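# Swap empty rack bin for matching labelled bin

## Task

Find the single empty bin sitting in one of the three racks along the table and move it so it stands entirely on the returns board (the empty board at the +y end of the table). Then, from the other board, take the waiting bin whose label number matches the number on the strip above the bay you just emptied, and set it in that bay flat on the shelf, behind the shelf lip, open front facing outward. The second waiting bin stays on its board. Any rack bin that gets bumped out of place must be returned to its own spot in that rack, flat and behind its shelf lip, or the task counts as failed. Everything must stay in place without the robot holding it; finish by opening the gripper and moving the arm away.

## Robot and tools

Robot: one Doosan M1013 arm with a Robotiq 2F-140 two-finger gripper, mounted on a carriage that runs along a floor track. There is only one arm, so each row commands just this arm.

Scene frame: fixed to the table. Table top is z = 0, +z up. The track lies along y at x = 0; y = 0 is where the rail reads position_m 0. The table edge starts at x = 0.31 m. The arm base sits at x = 0, y roughly equal to the rail position, z = 0.03 m, facing +x. Reported hand positions can be a little off, more so when reaching far.

Gripper axes: fingers point along the gripper's +z; they open and close along its y. end_effector_position is the spot between the pads when closed; closed fingertips stick out about 33 mm past it (about 9 mm when wide open). Closing pushes the tips roughly 24 mm further out, so keep that gap above any surface.

Tool execute_actions, argument actions: a list of action objects run one after another. Each action may hold "rows", "steps", "until" and a "rail" command. An empty list simply returns state and images.
- rows: up to 15 rows, each applied for one control step of 1/30 s. Each row is 9 numbers, every one in [-1, 1], in this order: dx, dy, dz, rx, ry, rz, position, force_limit, speed.
- dx, dy, dz, rx, ry, rz are an offset, not a pose: the target relative to where the gripper was measured at the start of that action (for a call's first action, the last pose reported in this scene), expressed in the gripper's own axes. Every row counts from that same start, not from the row before. Scale: 1.0 = 0.6 m for translation, 180 degrees for rotation; rx, ry, rz form a single rotation vector. Per step the controller clips the target to 70 mm and 16 degrees from the measured pose, and favours position over orientation when both cannot be met.
- position: absolute finger command; +1 = fully open (140 mm), pads touch near -0.8, -1 = close until blocked. force_limit: grip strength, roughly 14 N at -1, 60 N at 0, 107 N at +1. speed: finger speed, about 30 mm/s at -1, 140 at 0, 250 at +1.
- steps: 1 to 450, at least the number of rows, default 15. After the last row the arm keeps heading to that row's target and the gripper keeps its command, so give long moves enough steps; a move that runs out of steps may stall, so send the remainder next call.
- until: stops the action early when every condition holds (it does not halt motion). Forms: {"rail": {field: value}} with a comparison pair such as ["!=", "moving"] or [">=", 0.5] (numbers always need a comparison: =, !=, <, <=, >, >=); {"all": {"status": "ended"}} when nothing reports moving; {"any": {"status": "ended"}} when some motion started in this action has finished.
- rail: {"position_m": absolute carriage target in metres, -2 to 2}, optional "speed_m_s" 0.01 to 1 (starts at 1, persists), or {"stop": true} alone. Rows never move the carriage; a row target travels with the carriage while it drives. Drive, then wait with until position_status != moving before precise hand moves or ending the scene. It accelerates and brakes at 2 m/s2 and counts as arrived within 1.4 mm. Any out-of-range value or unknown name rejects the whole call.

Results: gripper pose (end_effector_position in m, end_effector_quat_wxyz) and velocities in the scene frame; Joint positions and velocities for rail, waist, shoulder, elbow, forearm roll, wrist pitch, wrist roll; joint torques (offset, scaled, noisy); "Hand target" (where the controller is steering). object_status: 0 moving, 1 blocked while opening, 2 blocked while closing (a grip), 3 reached the command or pads met. position_measured is in counts: 3 open, 230 pads together. To grip, send -1 and confirm status 2; to squeeze harder, raise force_limit and toggle position between -1 and -0.98. Rail reports position_m, position_status (moving, done, contact_stop, time_out, stopped, stopped_with_arm) and position_answer (taken / not_taken; resend if not_taken). "pose unreachable" means the clearance check altered or blocked the target; not an error, the call continues. On stopped_with_arm, send rows the arm can follow, then resend position_m.

Tool zoom_image: camera (cam_bench_left, cam_bench_right, cam_high, cam_low, cam_wrist; all 672x504) and region [x0, y0, x1, y1] in pixels from the top-left, at most 504 by 504. Useful for reading bin labels and bay strips.

Tool read_manual: optional section "licences"; only licence text, no motion.

Tool finished_scene: scene = the current scene number. Call only after the carriage has stopped, the bins are settled and the gripper has released and backed off; it cannot be undone.

Cautions: the simulation runs while you think and holds the last command. Ramp offsets gradually (e.g. +0.01 per row, about 6 mm per step) so held bins do not shake loose; occasional tugs or pushes may disturb parts. A joint torque over its limit (waist/shoulder 299, elbow 140, wrist joints 39.6 N m, held weight included) or any outside force of 144 N stops the arm for 10 s and cancels the rest of the call. Holding loads heats motors; MOTOR HOT warns before an over-temperature stop. Never knock or place anything off the table, and avoid drops, slams and hard pushes into racks or neighbouring bins.

Each tool is called by a JSON object that holds its "method" and its "body".

## Session

{"method": "execute_actions", "body": {"actions": []}}

Scene clock: 0.00 s.
end_effector_position=(+0.7454, +1.0056, +0.1535) position_measured=3 object_status=3 end_effector_quat_wxyz=(-0.168, +0.526, +0.823, +0.134) end_effector_velocity=(+0.000, +0.000, +0.000) end_effector_angular_velocity=(+0.000, +0.000, +0.000)
Joint positions: [ 0.746  0.116  0.519  1.546  0.455  1.209 -0.508]
Joint velocities: [0. 0. 0. 0. 0. 0. 0.]
Joint torques (N m, as the joint torque sensors report them, + toward a larger angle): no reading
Hand target: +0.745, +1.006, +0.153; -0.168, +0.526, +0.823, +0.134
rail: position_m=0.746 position_m_goal=0.746 speed_m_s=1.00 position_status=done position_answer=taken refusals=0

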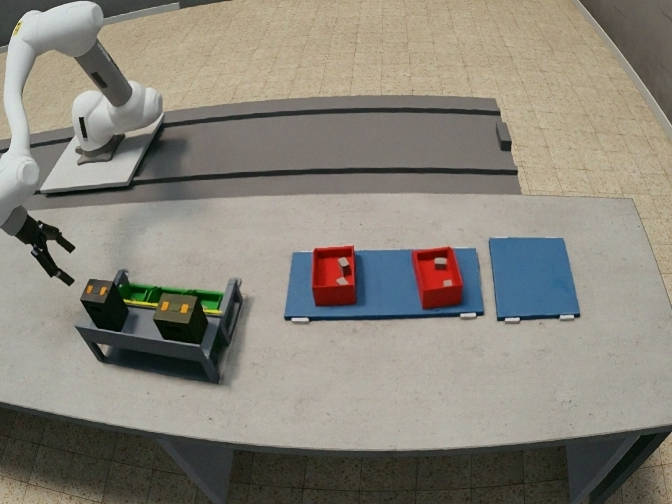

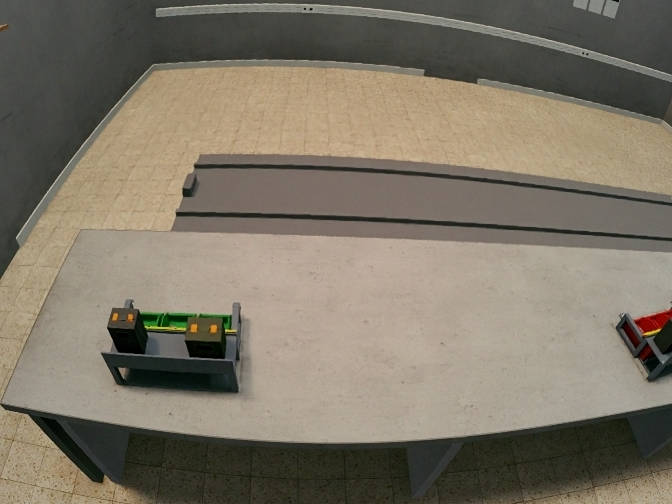

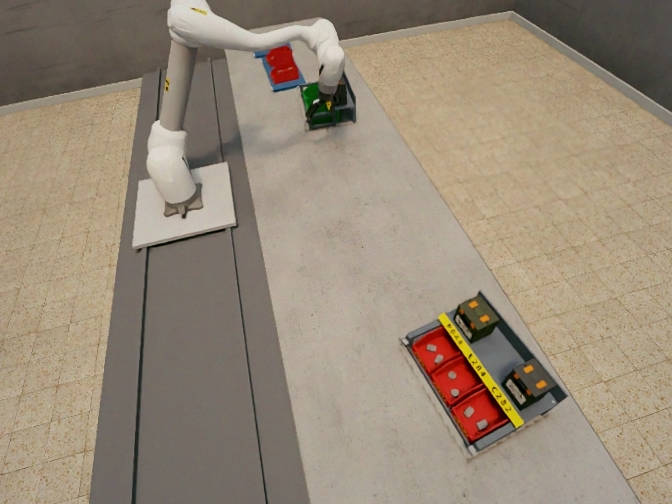

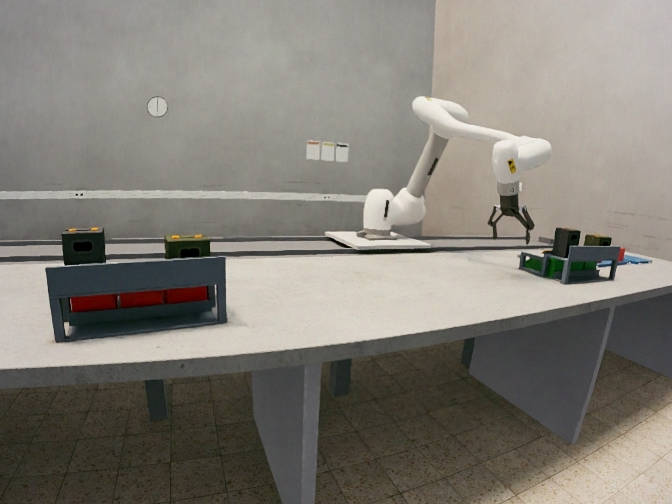

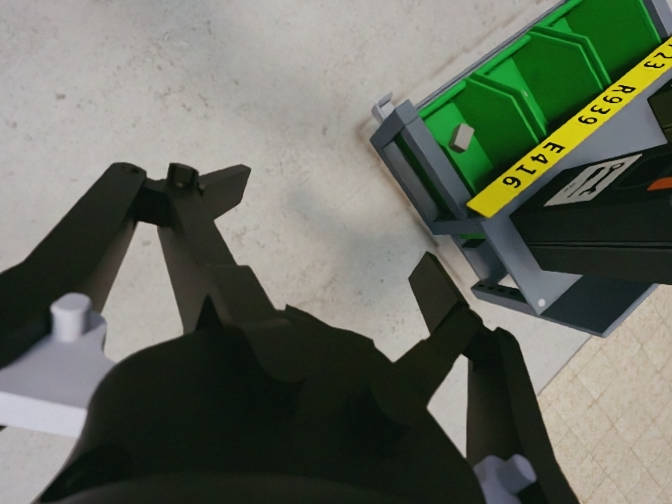

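{"method": "zoom_image", "body": {"camera": "cam_wrist", "region": [400, 0, 672, 220]}}

{"method": "zoom_image", "body": {"camera": "cam_bench_left", "region": [70, 260, 260, 390]}}

{"method": "zoom_image", "body": {"camera": "cam_bench_right", "region": [90, 290, 260, 400]}}

{"method": "zoom_image", "body": {"camera": "cam_high", "region": [240, 30, 380, 140]}}

Region (400, 0, 672, 220) of cam_wrist's 672x504 image, scaled by 1.853, with more detail than that image has; it fills the top 408 rows of this view, and the rest is white.

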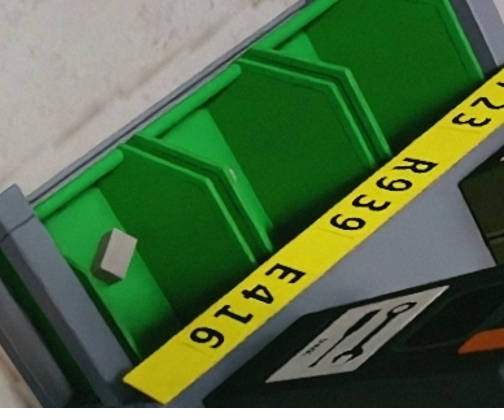

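Region (70, 260, 260, 390) of cam_bench_left's 672x504 image, scaled by 2.653, with more detail than that image has; it fills the top 345 rows of this view, and the rest is white.

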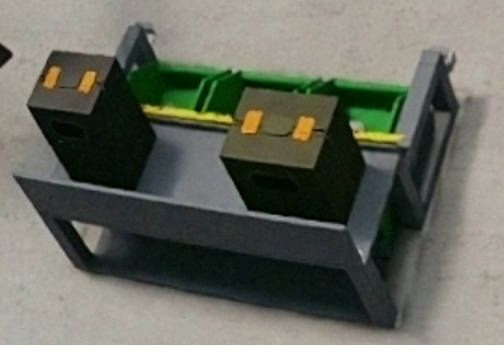

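Region (90, 290, 260, 400) of cam_bench_right's 672x504 image, scaled by 2.965, with more detail than that image has; it fills the top 326 rows of this view, and the rest is white.

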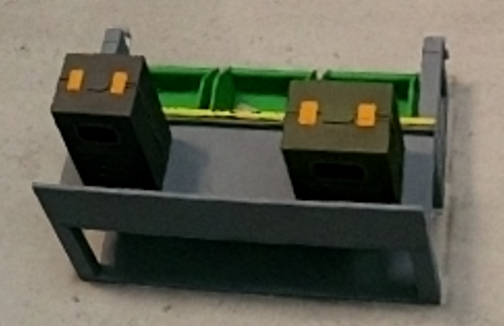

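Region (240, 30, 380, 140) of cam_high's 672x504 image, scaled by 3.600, with more detail than that image has; it fills the top 396 rows of this view, and the rest is white.

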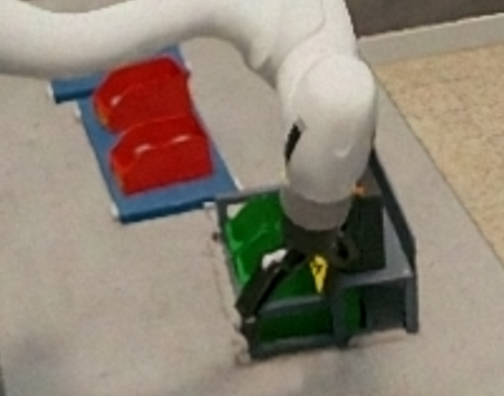

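{"method": "execute_actions", "body": {"actions": [{"rail":{"position_m":-1.9,"speed_m_s":1.0},"rows":[[-0.013,-0.021,-0.024,-0.01,-0.011,0.007,-0.3,0,0],[-0.026,-0.043,-0.048,-0.02,-0.022,0.014,-0.3,0,0],[-0.039,-0.064,-0.072,-0.03,-0.033,0.021,-0.3,0,0],[-0.051,-0.085,-0.096,-0.04,-0.044,0.028,-0.3,0,0],[-0.064,-0.107,-0.12,-0.05,-0.055,0.035,-0.3,0,0],[-0.077,-0.128,-0.144,-0.06,-0.066,0.042,-0.3,0,0],[-0.09,-0.149,-0.168,-0.07,-0.077,0.049,-0.3,0,0],[-0.103,-0.171,-0.193,-0.08,-0.089,0.055,-0.3,0,0],[-0.116,-0.192,-0.217,-0.09,-0.1,0.062,-0.3,0,0],[-0.129,-0.213,-0.241,-0.1,-0.111,0.069,-0.3,0,0],[-0.142,-0.235,-0.265,-0.11,-0.122,0.076,-0.3,0,0],[-0.154,-0.256,-0.289,-0.12,-0.133,0.083,-0.3,0,0],[-0.167,-0.277,-0.313,-0.13,-0.144,0.09,-0.3,0,0],[-0.18,-0.299,-0.337,-0.14,-0.155,0.097,-0.3,0,0],[-0.193,-0.32,-0.361,-0.15,-0.166,0.104,-0.3,0,0]],"steps":200,"until":{"rail":{"position_status":["!=","moving"]}}},{"steps":5}]}}

Scene clock: 29.07 s.
end_effector_position=(+0.6448, -1.9012, +0.2939) position_measured=167 object_status=3 end_effector_quat_wxyz=(+0.153, +0.691, +0.690, +0.152) end_effector_velocity=(+0.000, +0.000, +0.000) end_effector_angular_velocity=(+0.000, -0.000, -0.000)
Joint positions: [-1.9   -0.069 -0.026  1.976  0.04   0.757 -0.09 ]
Joint velocities: [ 0.  0.  0. -0.  0. -0. -0.]
Joint torques (N m, as the joint torque sensors report them, + toward a larger angle): [  2.45 -38.49 -41.14   3.48  -1.61   0.01]
Hand target: +0.645, -1.901, +0.294; +0.153, +0.691, +0.690, +0.152
Off the commanded pose: 0.001 m, 0 deg.
rail: position_m=-1.900 position_m_goal=-1.900 speed_m_s=1.00 position_status=done position_answer=taken refusals=0

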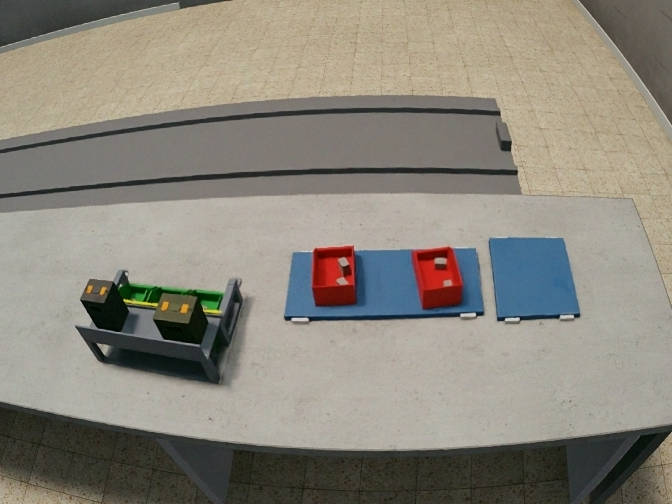

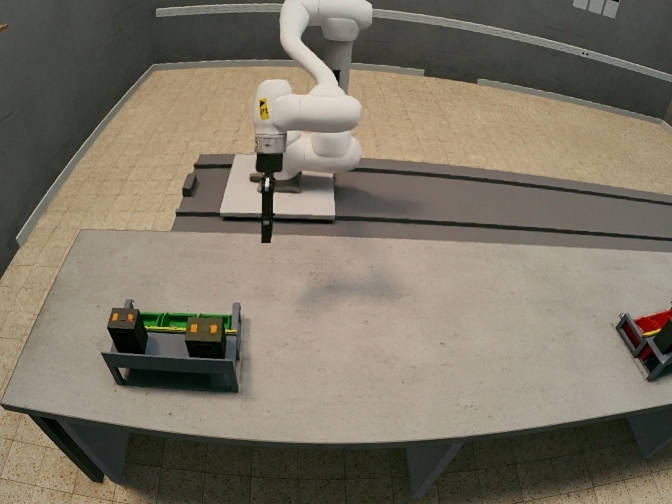

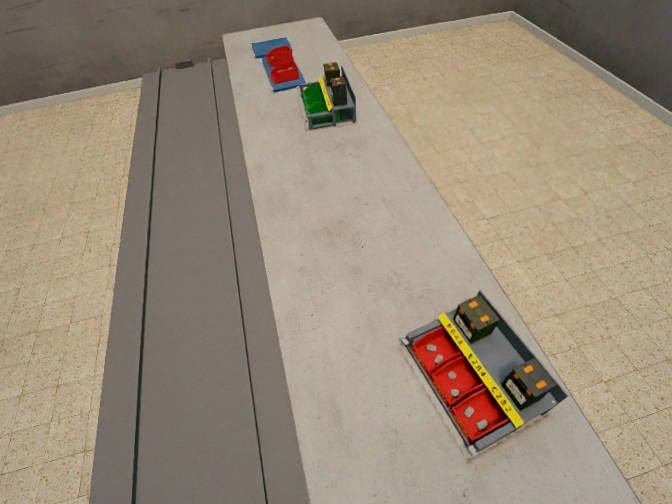

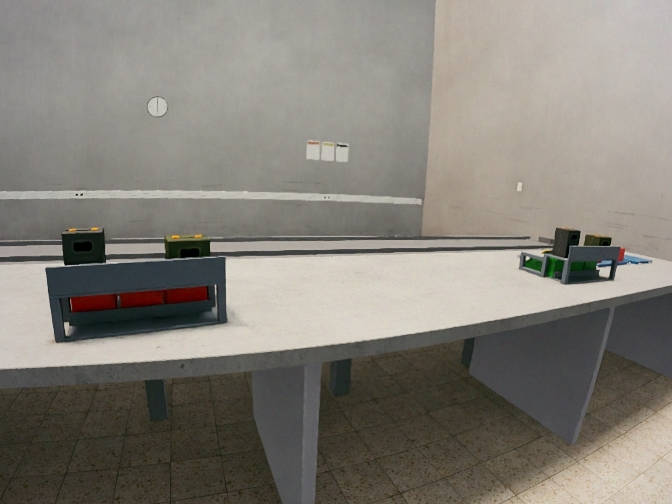

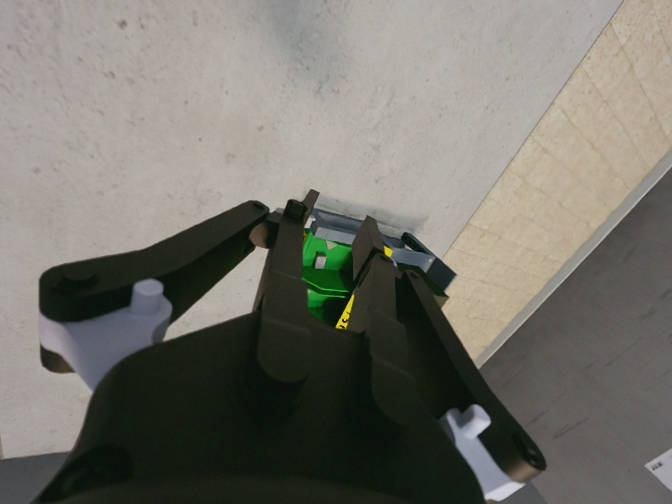

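{"method": "execute_actions", "body": {"actions": [{"rail":{"position_m":-2.0},"rows":[[-0.03,0,0,0,0,0,-0.3,0,0],[-0.07,0,0,0,0,0,-0.3,0,0],[-0.11,0,0,0,0,0,-0.3,0,0],[-0.15,0,0,0,0,0,-0.3,0,0],[-0.19,0,0,0,0,0,-0.3,0,0],[-0.23,0,0,0,0,0,-0.3,0,0],[-0.27,0,0,0,0,0,-0.3,0,0],[-0.31,0,0,0,0,0,-0.3,0,0],[-0.35,0,0,0,0,0,-0.3,0,0],[-0.39,0,0,0,0,0,-0.3,0,0],[-0.43,0,0,0,0,0,-0.3,0,0],[-0.47,0,0,0,0,0,-0.3,0,0],[-0.5,0,0,0,0,0,-0.3,0,0]],"steps":35}]}}

Scene clock: 34.00 s.
end_effector_position=(+0.6434, -2.3016, +0.2935) position_measured=167 object_status=3 end_effector_quat_wxyz=(+0.153, +0.691, +0.690, +0.152) end_effector_velocity=(+0.000, -0.000, -0.000) end_effector_angular_velocity=(+0.000, +0.000, -0.000)
Joint positions: [-2.    -0.597  0.105  1.84   0.317  0.855 -0.763]
Joint velocities: [ 0. -0.  0. -0.  0.  0. -0.]
Joint torques (N m, as the joint torque sensors report them, + toward a larger angle): [  3.16 -52.48 -41.68   3.78  -1.27  -0.03]
Hand target: +0.643, -2.301, +0.293; +0.153, +0.691, +0.690, +0.152
Off the commanded pose: 0.001 m, 0 deg.
rail: position_m=-2.000 position_m_goal=-2.000 speed_m_s=1.00 position_status=done position_answer=taken refusals=0

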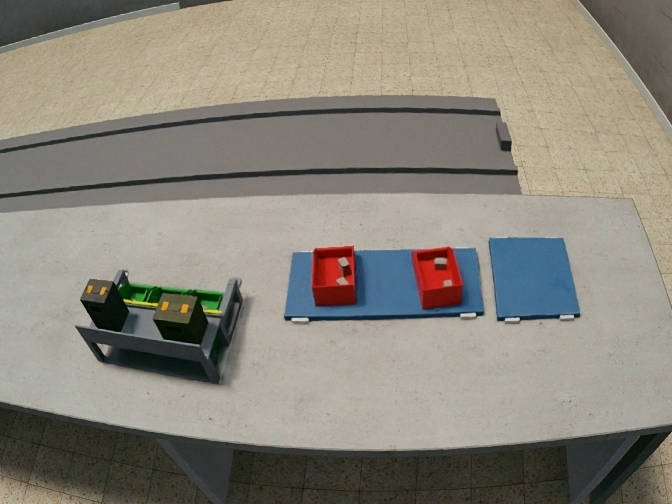

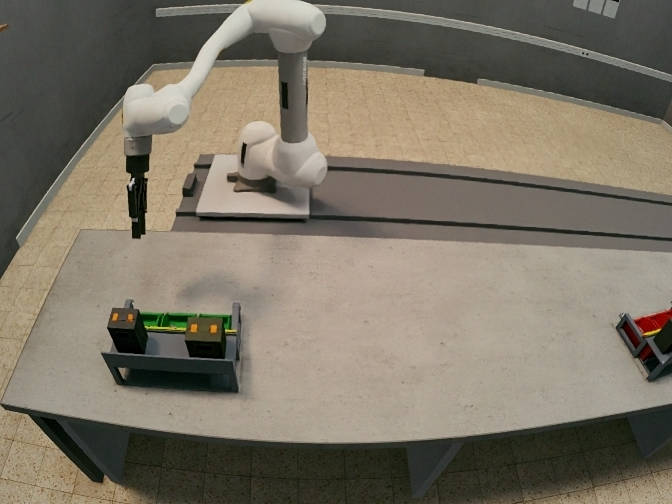

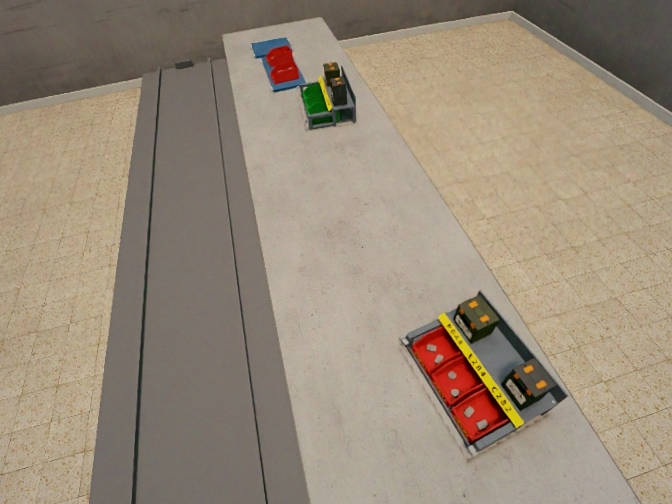

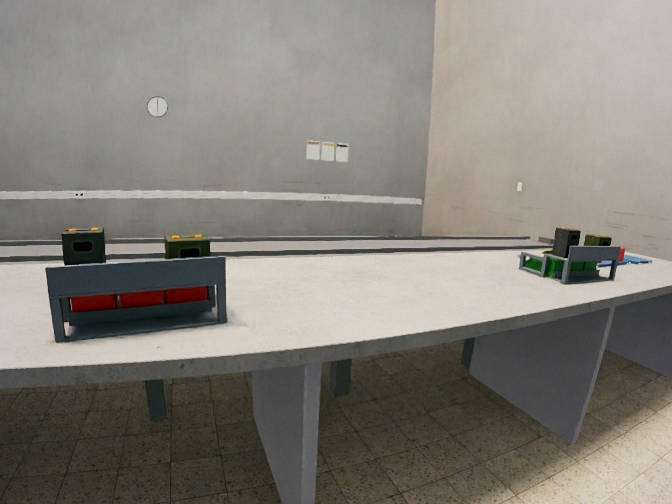

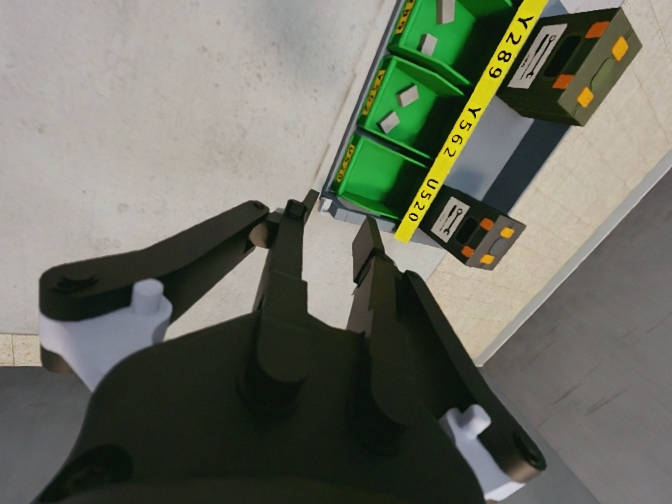

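{"method": "zoom_image", "body": {"camera": "cam_wrist", "region": [280, 20, 520, 260]}}

Region (280, 20, 520, 260) of cam_wrist's 672x504 image, scaled by 2.100, with more detail than that image has.

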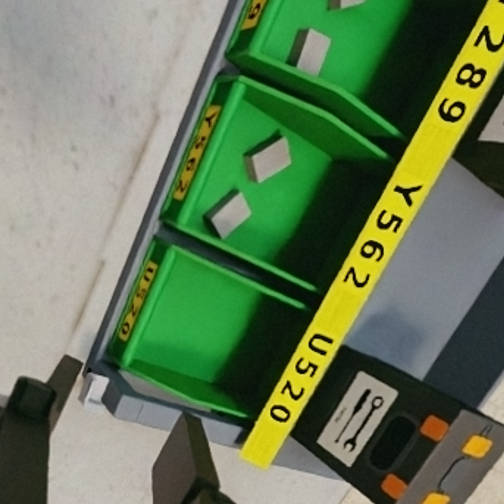

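{"method": "execute_actions", "body": {"actions": [{"rows":[[0,0,0.02,0.002,0,-0.002,-0.3,0,0],[0,0,0.04,0.004,0,-0.004,-0.3,0,0],[0,0,0.065,0.006,0,-0.006,-0.3,0,0],[0,0,0.09,0.008,0,-0.008,-0.3,0,0],[0,0,0.115,0.01,0,-0.01,-0.3,0,0],[0,0,0.14,0.012,0,-0.012,-0.3,0,0],[0,0,0.165,0.014,0,-0.014,-0.3,0,0],[0,0,0.19,0.0167,0,-0.016,-0.3,0,0],[0,0,0.215,0.0167,0,-0.018,-0.3,0,0],[0,0,0.24,0.0167,0,-0.02,-0.3,0,0],[0,0,0.26,0.0167,0,-0.02,-0.3,0,0],[0,0,0.27,0.0167,0,-0.02,-0.3,0,0]],"steps":25}]}}

{"method": "zoom_image", "body": {"camera": "cam_wrist", "region": [240, 40, 480, 280]}}

Scene clock: 45.77 s.
end_effector_position=(+0.7116, -2.3017, +0.1464) position_measured=167 object_status=3 end_effector_quat_wxyz=(+0.140, +0.673, +0.715, +0.129) end_effector_velocity=(+0.000, +0.000, -0.000) end_effector_angular_velocity=(+0.000, +0.000, +0.000)
Joint positions: [-2.    -0.525  0.324  1.846  0.306  0.657 -0.799]
Joint velocities: [ 0.     0.     0.001 -0.     0.    -0.    -0.   ]
Joint torques (N m, as the joint torque sensors report them, + toward a larger angle): [  2.94 -70.25 -37.35   3.1   -1.17   0.  ]
Hand target: +0.712, -2.301, +0.146; +0.140, +0.673, +0.715, +0.129
Off the commanded pose: 0.000 m, 0 deg.
rail: position_m=-2.000 position_m_goal=-2.000 speed_m_s=1.00 position_status=done position_answer=taken refusals=0

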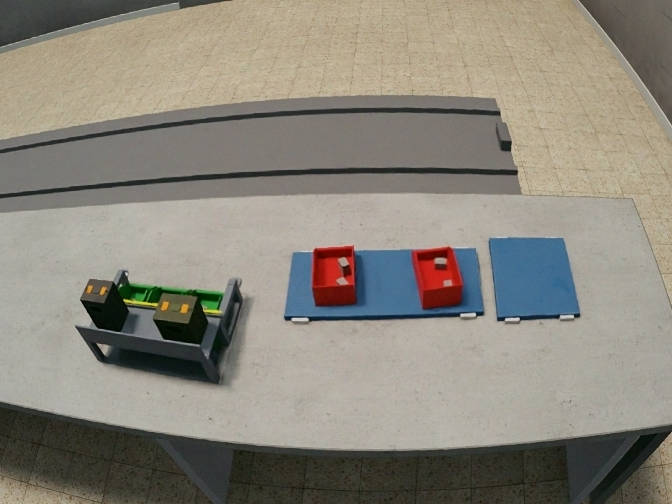

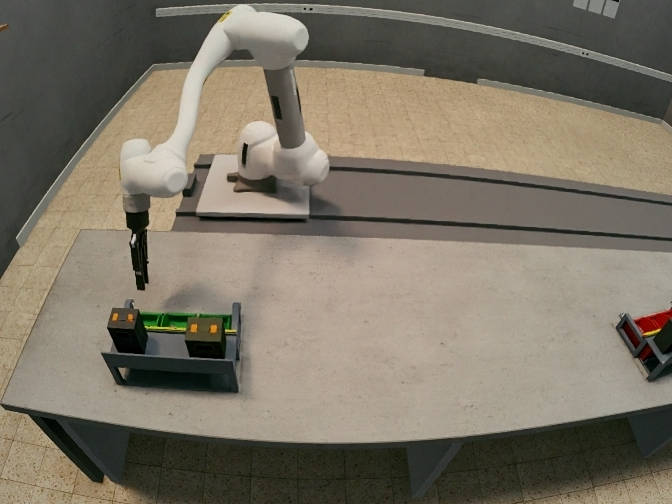

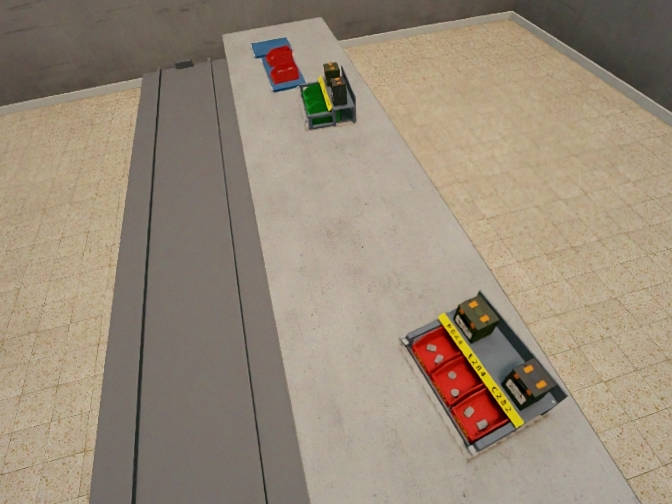

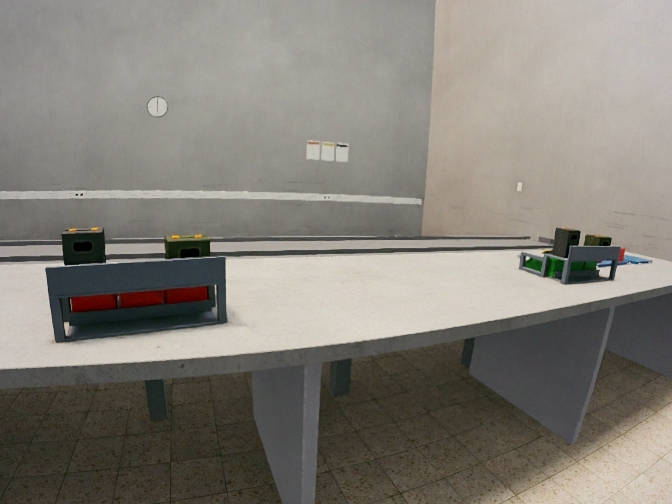

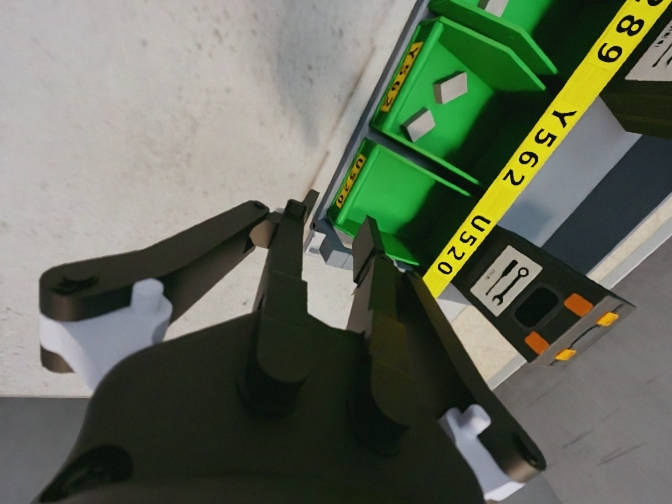

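Region (240, 40, 480, 280) of cam_wrist's 672x504 image, scaled by 2.100, with more detail than that image has.

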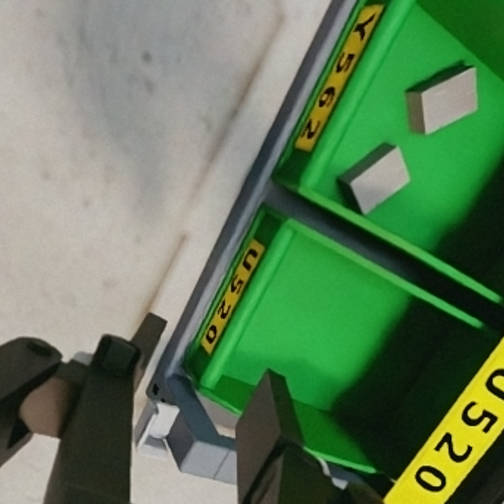

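{"method": "execute_actions", "body": {"actions": [{"rows":[[0.001,0.003,0.01,0,0.001,0.002,-0.3,0,0],[0.002,0.007,0.022,0,0.002,0.004,-0.3,0,0],[0.003,0.011,0.035,0,0.003,0.006,-0.3,0,0],[0.004,0.015,0.048,0,0.004,0.0083,-0.3,0,0],[0.005,0.018,0.06,0,0.0048,0.0083,-0.3,0,0],[0.006,0.021,0.072,0,0.0048,0.0083,-0.3,0,0],[0.0067,0.022,0.083,0,0.0048,0.0083,-0.3,0,0]],"steps":20}]}}

{"method": "zoom_image", "body": {"camera": "cam_wrist", "region": [240, 40, 480, 280]}}

Scene clock: 54.63 s.
end_effector_position=(+0.7422, -2.2970, +0.1050) position_measured=167 object_status=3 end_effector_quat_wxyz=(+0.133, +0.681, +0.707, +0.136) end_effector_velocity=(+0.000, -0.000, -0.000) end_effector_angular_velocity=(+0.000, +0.000, -0.000)
Joint positions: [-2.    -0.503  0.402  1.822  0.337  0.612 -0.787]
Joint velocities: [ 0.  0.  0. -0.  0. -0. -0.]
Joint torques (N m, as the joint torque sensors report them, + toward a larger angle): [  2.45 -76.81 -36.     2.92  -1.15  -0.01]
Hand target: +0.742, -2.297, +0.105; +0.133, +0.681, +0.707, +0.136
Off the commanded pose: 0.000 m, 0 deg.
rail: position_m=-2.000 position_m_goal=-2.000 speed_m_s=1.00 position_status=done position_answer=taken refusals=0

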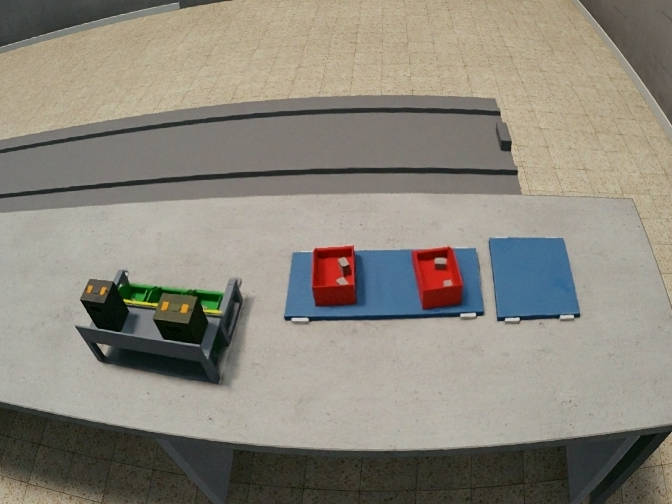

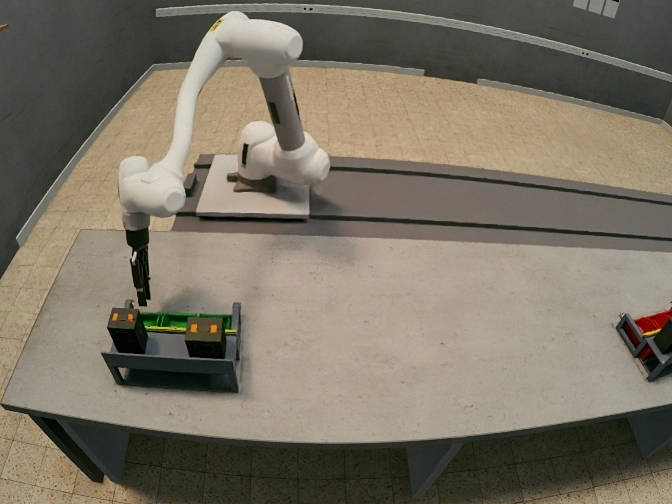

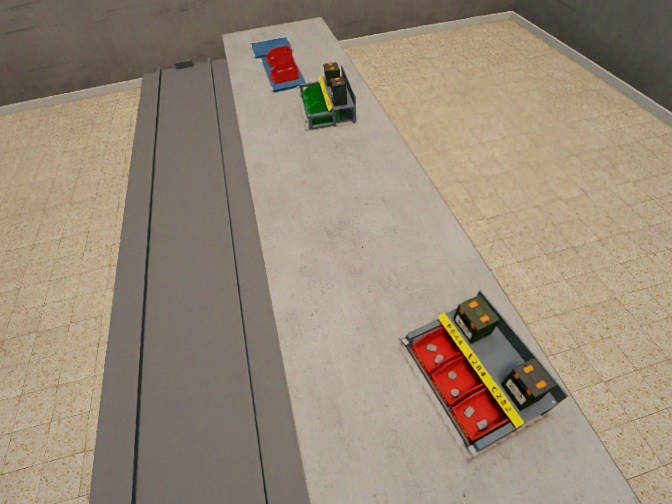

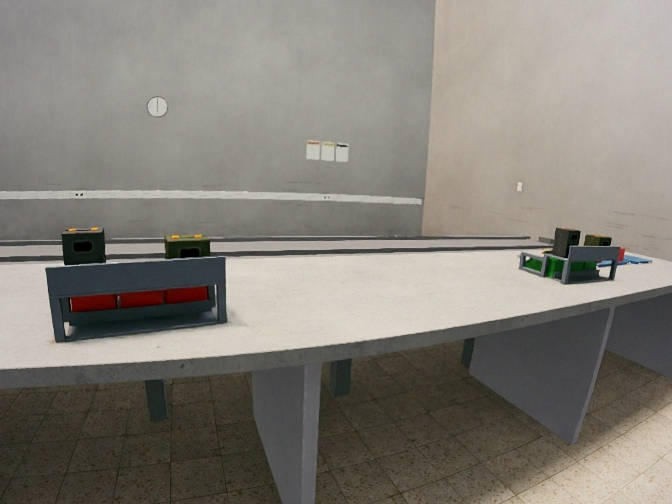

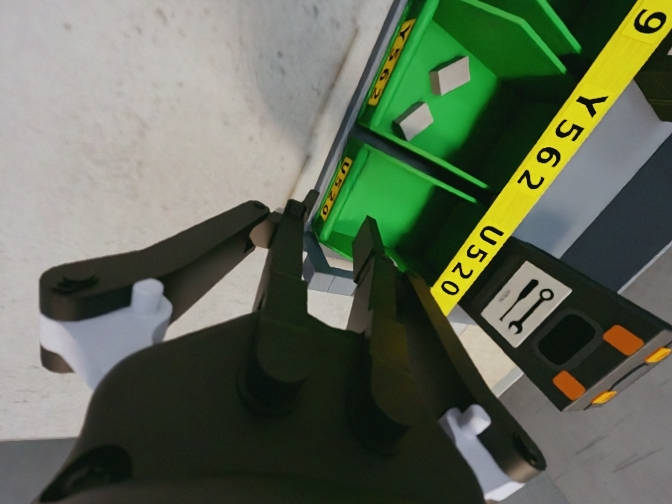

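Region (240, 40, 480, 280) of cam_wrist's 672x504 image, scaled by 2.100, with more detail than that image has.

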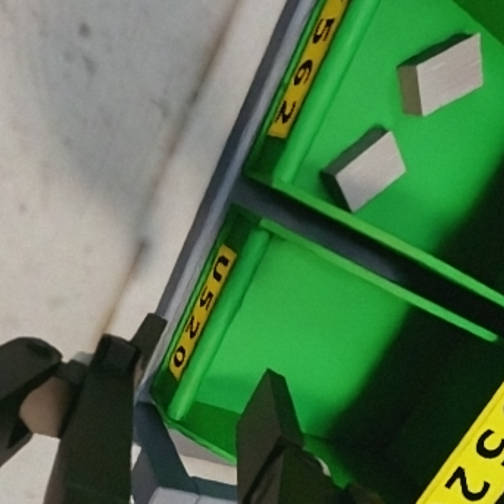

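{"method": "execute_actions", "body": {"actions": [{"rows":[[0,0,0.01,0,0,0,-0.3,0,0],[0,0,0.02,0,0,0,-0.3,0,0],[0,0,0.03,0,0,0,-0.3,0,0],[0,0,0.04,0,0,0,-0.3,0,0],[0,0,0.05,0,0,0,-0.3,0,0],[0,0,0.058,0,0,0,-0.3,0,0],[0,0,0.064,0,0,0,-0.3,0,0],[0,0,0.068,0,0,0,-0.3,0,0],[0,0,0.07,0,0,0,-0.3,0,0]],"steps":20}]}}

{"method": "zoom_image", "body": {"camera": "cam_wrist", "region": [240, 60, 480, 300]}}

{"method": "zoom_image", "body": {"camera": "cam_bench_right", "region": [90, 250, 260, 370]}}

Scene clock: 62.27 s.
end_effector_position=(+0.7578, -2.2964, +0.0660) position_measured=167 object_status=3 end_effector_quat_wxyz=(+0.133, +0.681, +0.707, +0.136) end_effector_velocity=(-0.000, +0.000, -0.000) end_effector_angular_velocity=(+0.000, +0.000, +0.000)
Joint positions: [-2.    -0.491  0.461  1.818  0.359  0.557 -0.806]
Joint velocities: [ 0.  0.  0.  0.  0. -0. -0.]
Joint torques (N m, as the joint torque sensors report them, + toward a larger angle): [  2.97 -81.01 -34.99   2.78  -1.11  -0.02]
Hand target: +0.758, -2.296, +0.066; +0.133, +0.681, +0.707, +0.136
Off the commanded pose: 0.000 m, 0 deg.
rail: position_m=-2.000 position_m_goal=-2.000 speed_m_s=1.00 position_status=done position_answer=taken refusals=0

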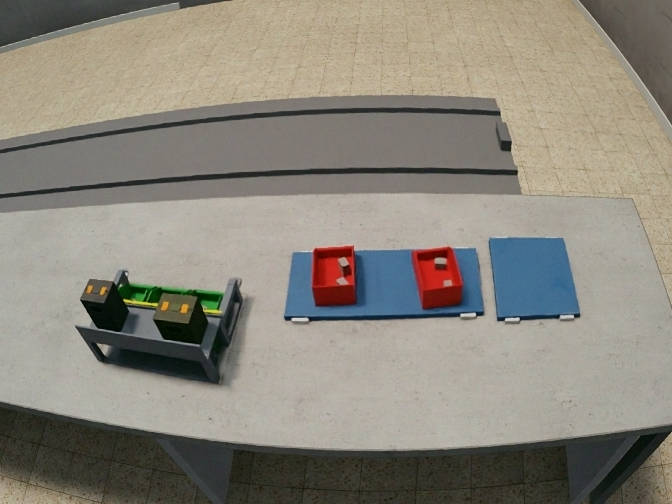

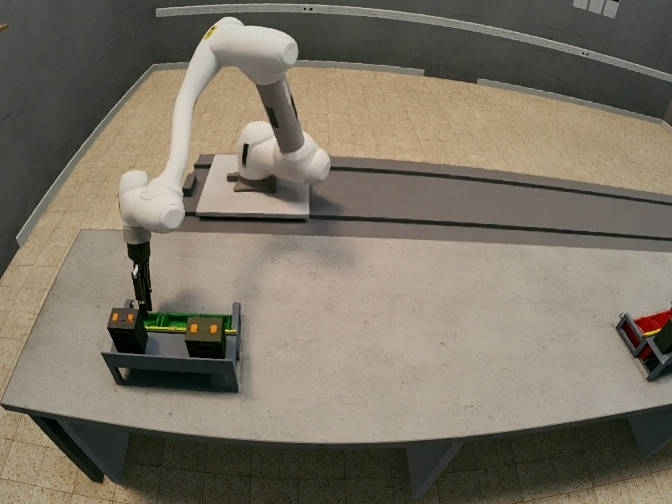

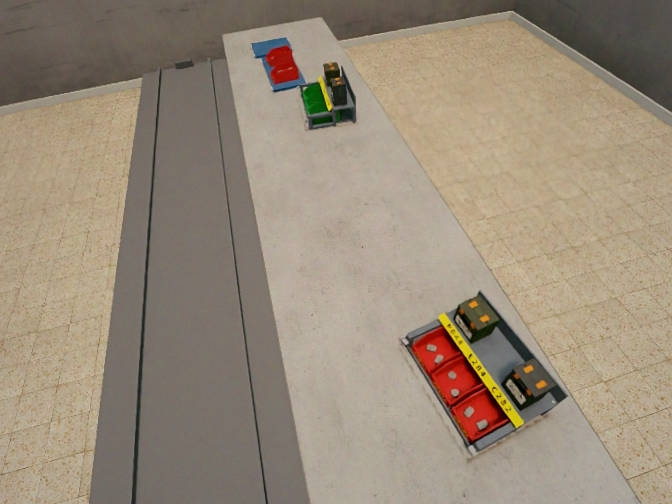

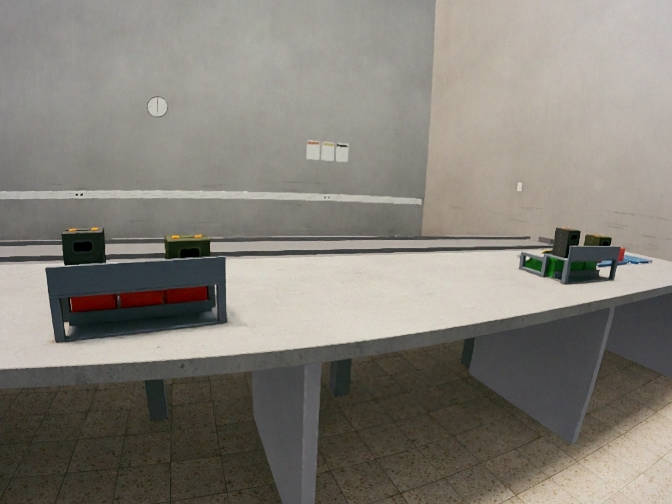

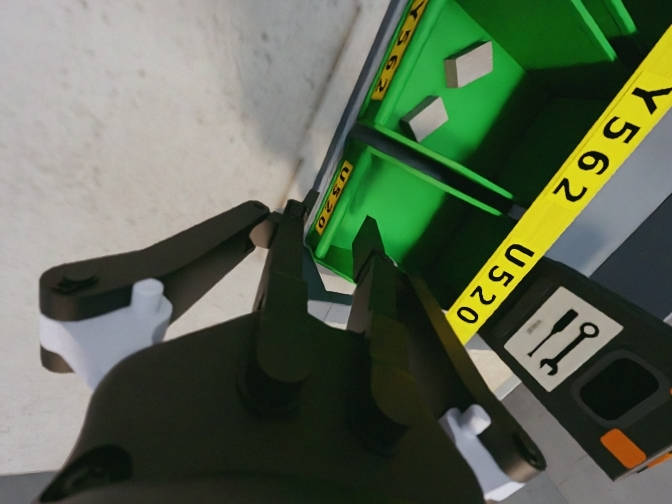

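Region (240, 60, 480, 300) of cam_wrist's 672x504 image, scaled by 2.100, with more detail than that image has.

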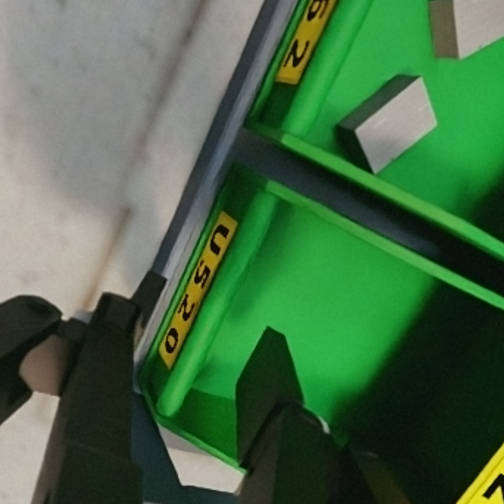

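Region (90, 250, 260, 370) of cam_bench_right's 672x504 image, scaled by 2.965, with more detail than that image has; it fills the top 356 rows of this view, and the rest is white.

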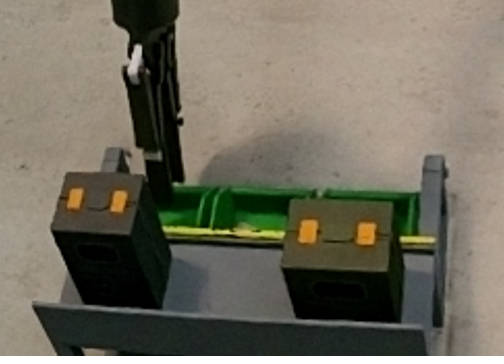

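{"method": "execute_actions", "body": {"actions": [{"rows":[[0.004,0,0.001,0,0,0,-0.3,0,0],[0.008,0,0.002,0,0,0,-0.3,0,0],[0.012,0,0.004,0,0,0,-0.3,0,0],[0.013,0,0.0055,0,0,0,-0.3,0,0],[0.013,0,0.0065,0,0,0,-0.3,0,0],[0.013,0,0.007,0,0,0,-0.3,0,0]],"steps":12},{"rows":[[0,0,0,0,0,0,-1,1,-0.3]],"steps":22}]}}

{"method": "zoom_image", "body": {"camera": "cam_wrist", "region": [240, 60, 480, 300]}}

Scene clock: 67.43 s.
end_effector_position=(+0.7591, -2.2886, +0.0621) position_measured=225 object_status=2 end_effector_quat_wxyz=(+0.133, +0.681, +0.707, +0.136) end_effector_velocity=(-0.000, +0.000, -0.000) end_effector_angular_velocity=(+0.000, +0.000, +0.000)
Joint positions: [-2.    -0.481  0.462  1.824  0.359  0.547 -0.797]
Joint velocities: [ 0. -0. -0.  0. -0.  0.  0.]
Joint torques (N m, as the joint torque sensors report them, + toward a larger angle): [  1.93 -75.99 -32.48   2.69  -0.98   0.16]
Hand target: +0.759, -2.288, +0.062; +0.133, +0.681, +0.707, +0.136
Off the commanded pose: 0.000 m, 0 deg.
rail: position_m=-2.000 position_m_goal=-2.000 speed_m_s=1.00 position_status=done position_answer=taken refusals=0

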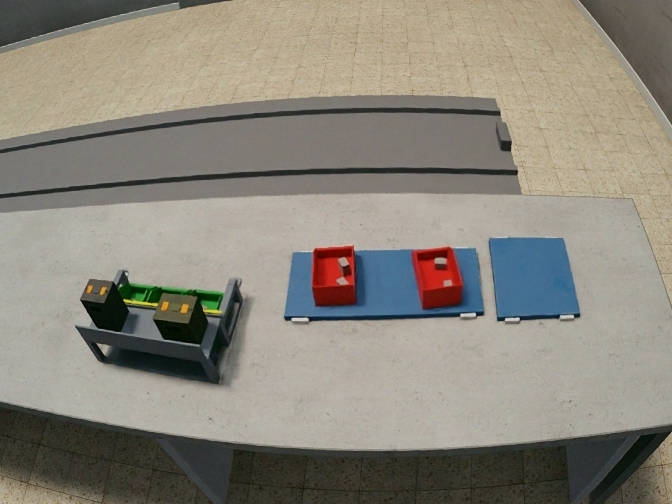

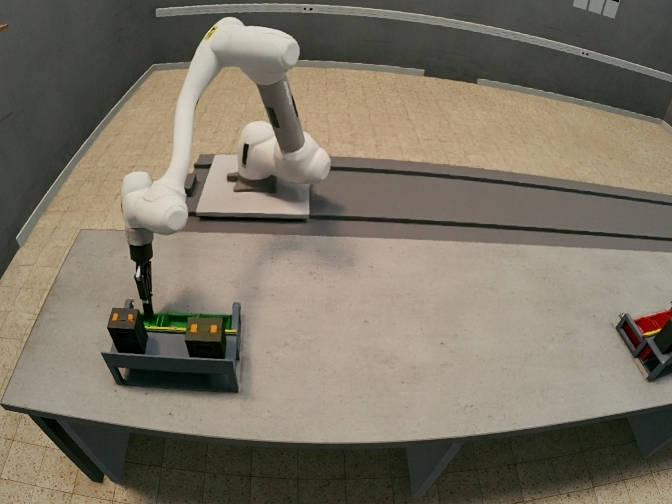

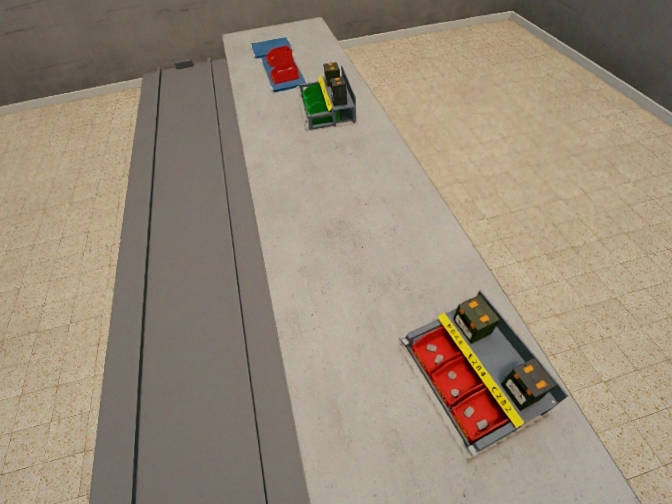

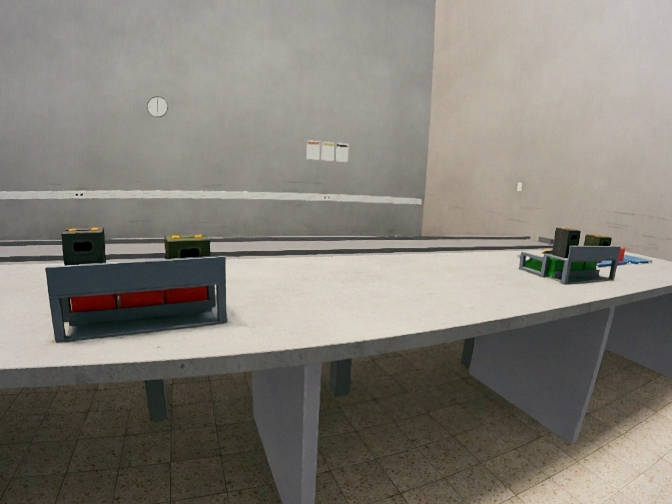

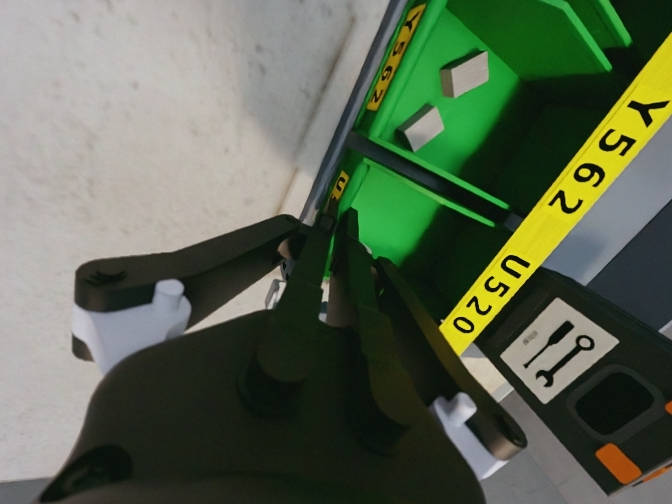

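Region (240, 60, 480, 300) of cam_wrist's 672x504 image, scaled by 2.100, with more detail than that image has.

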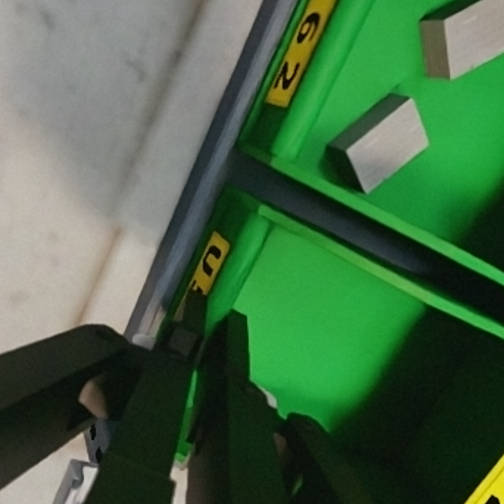

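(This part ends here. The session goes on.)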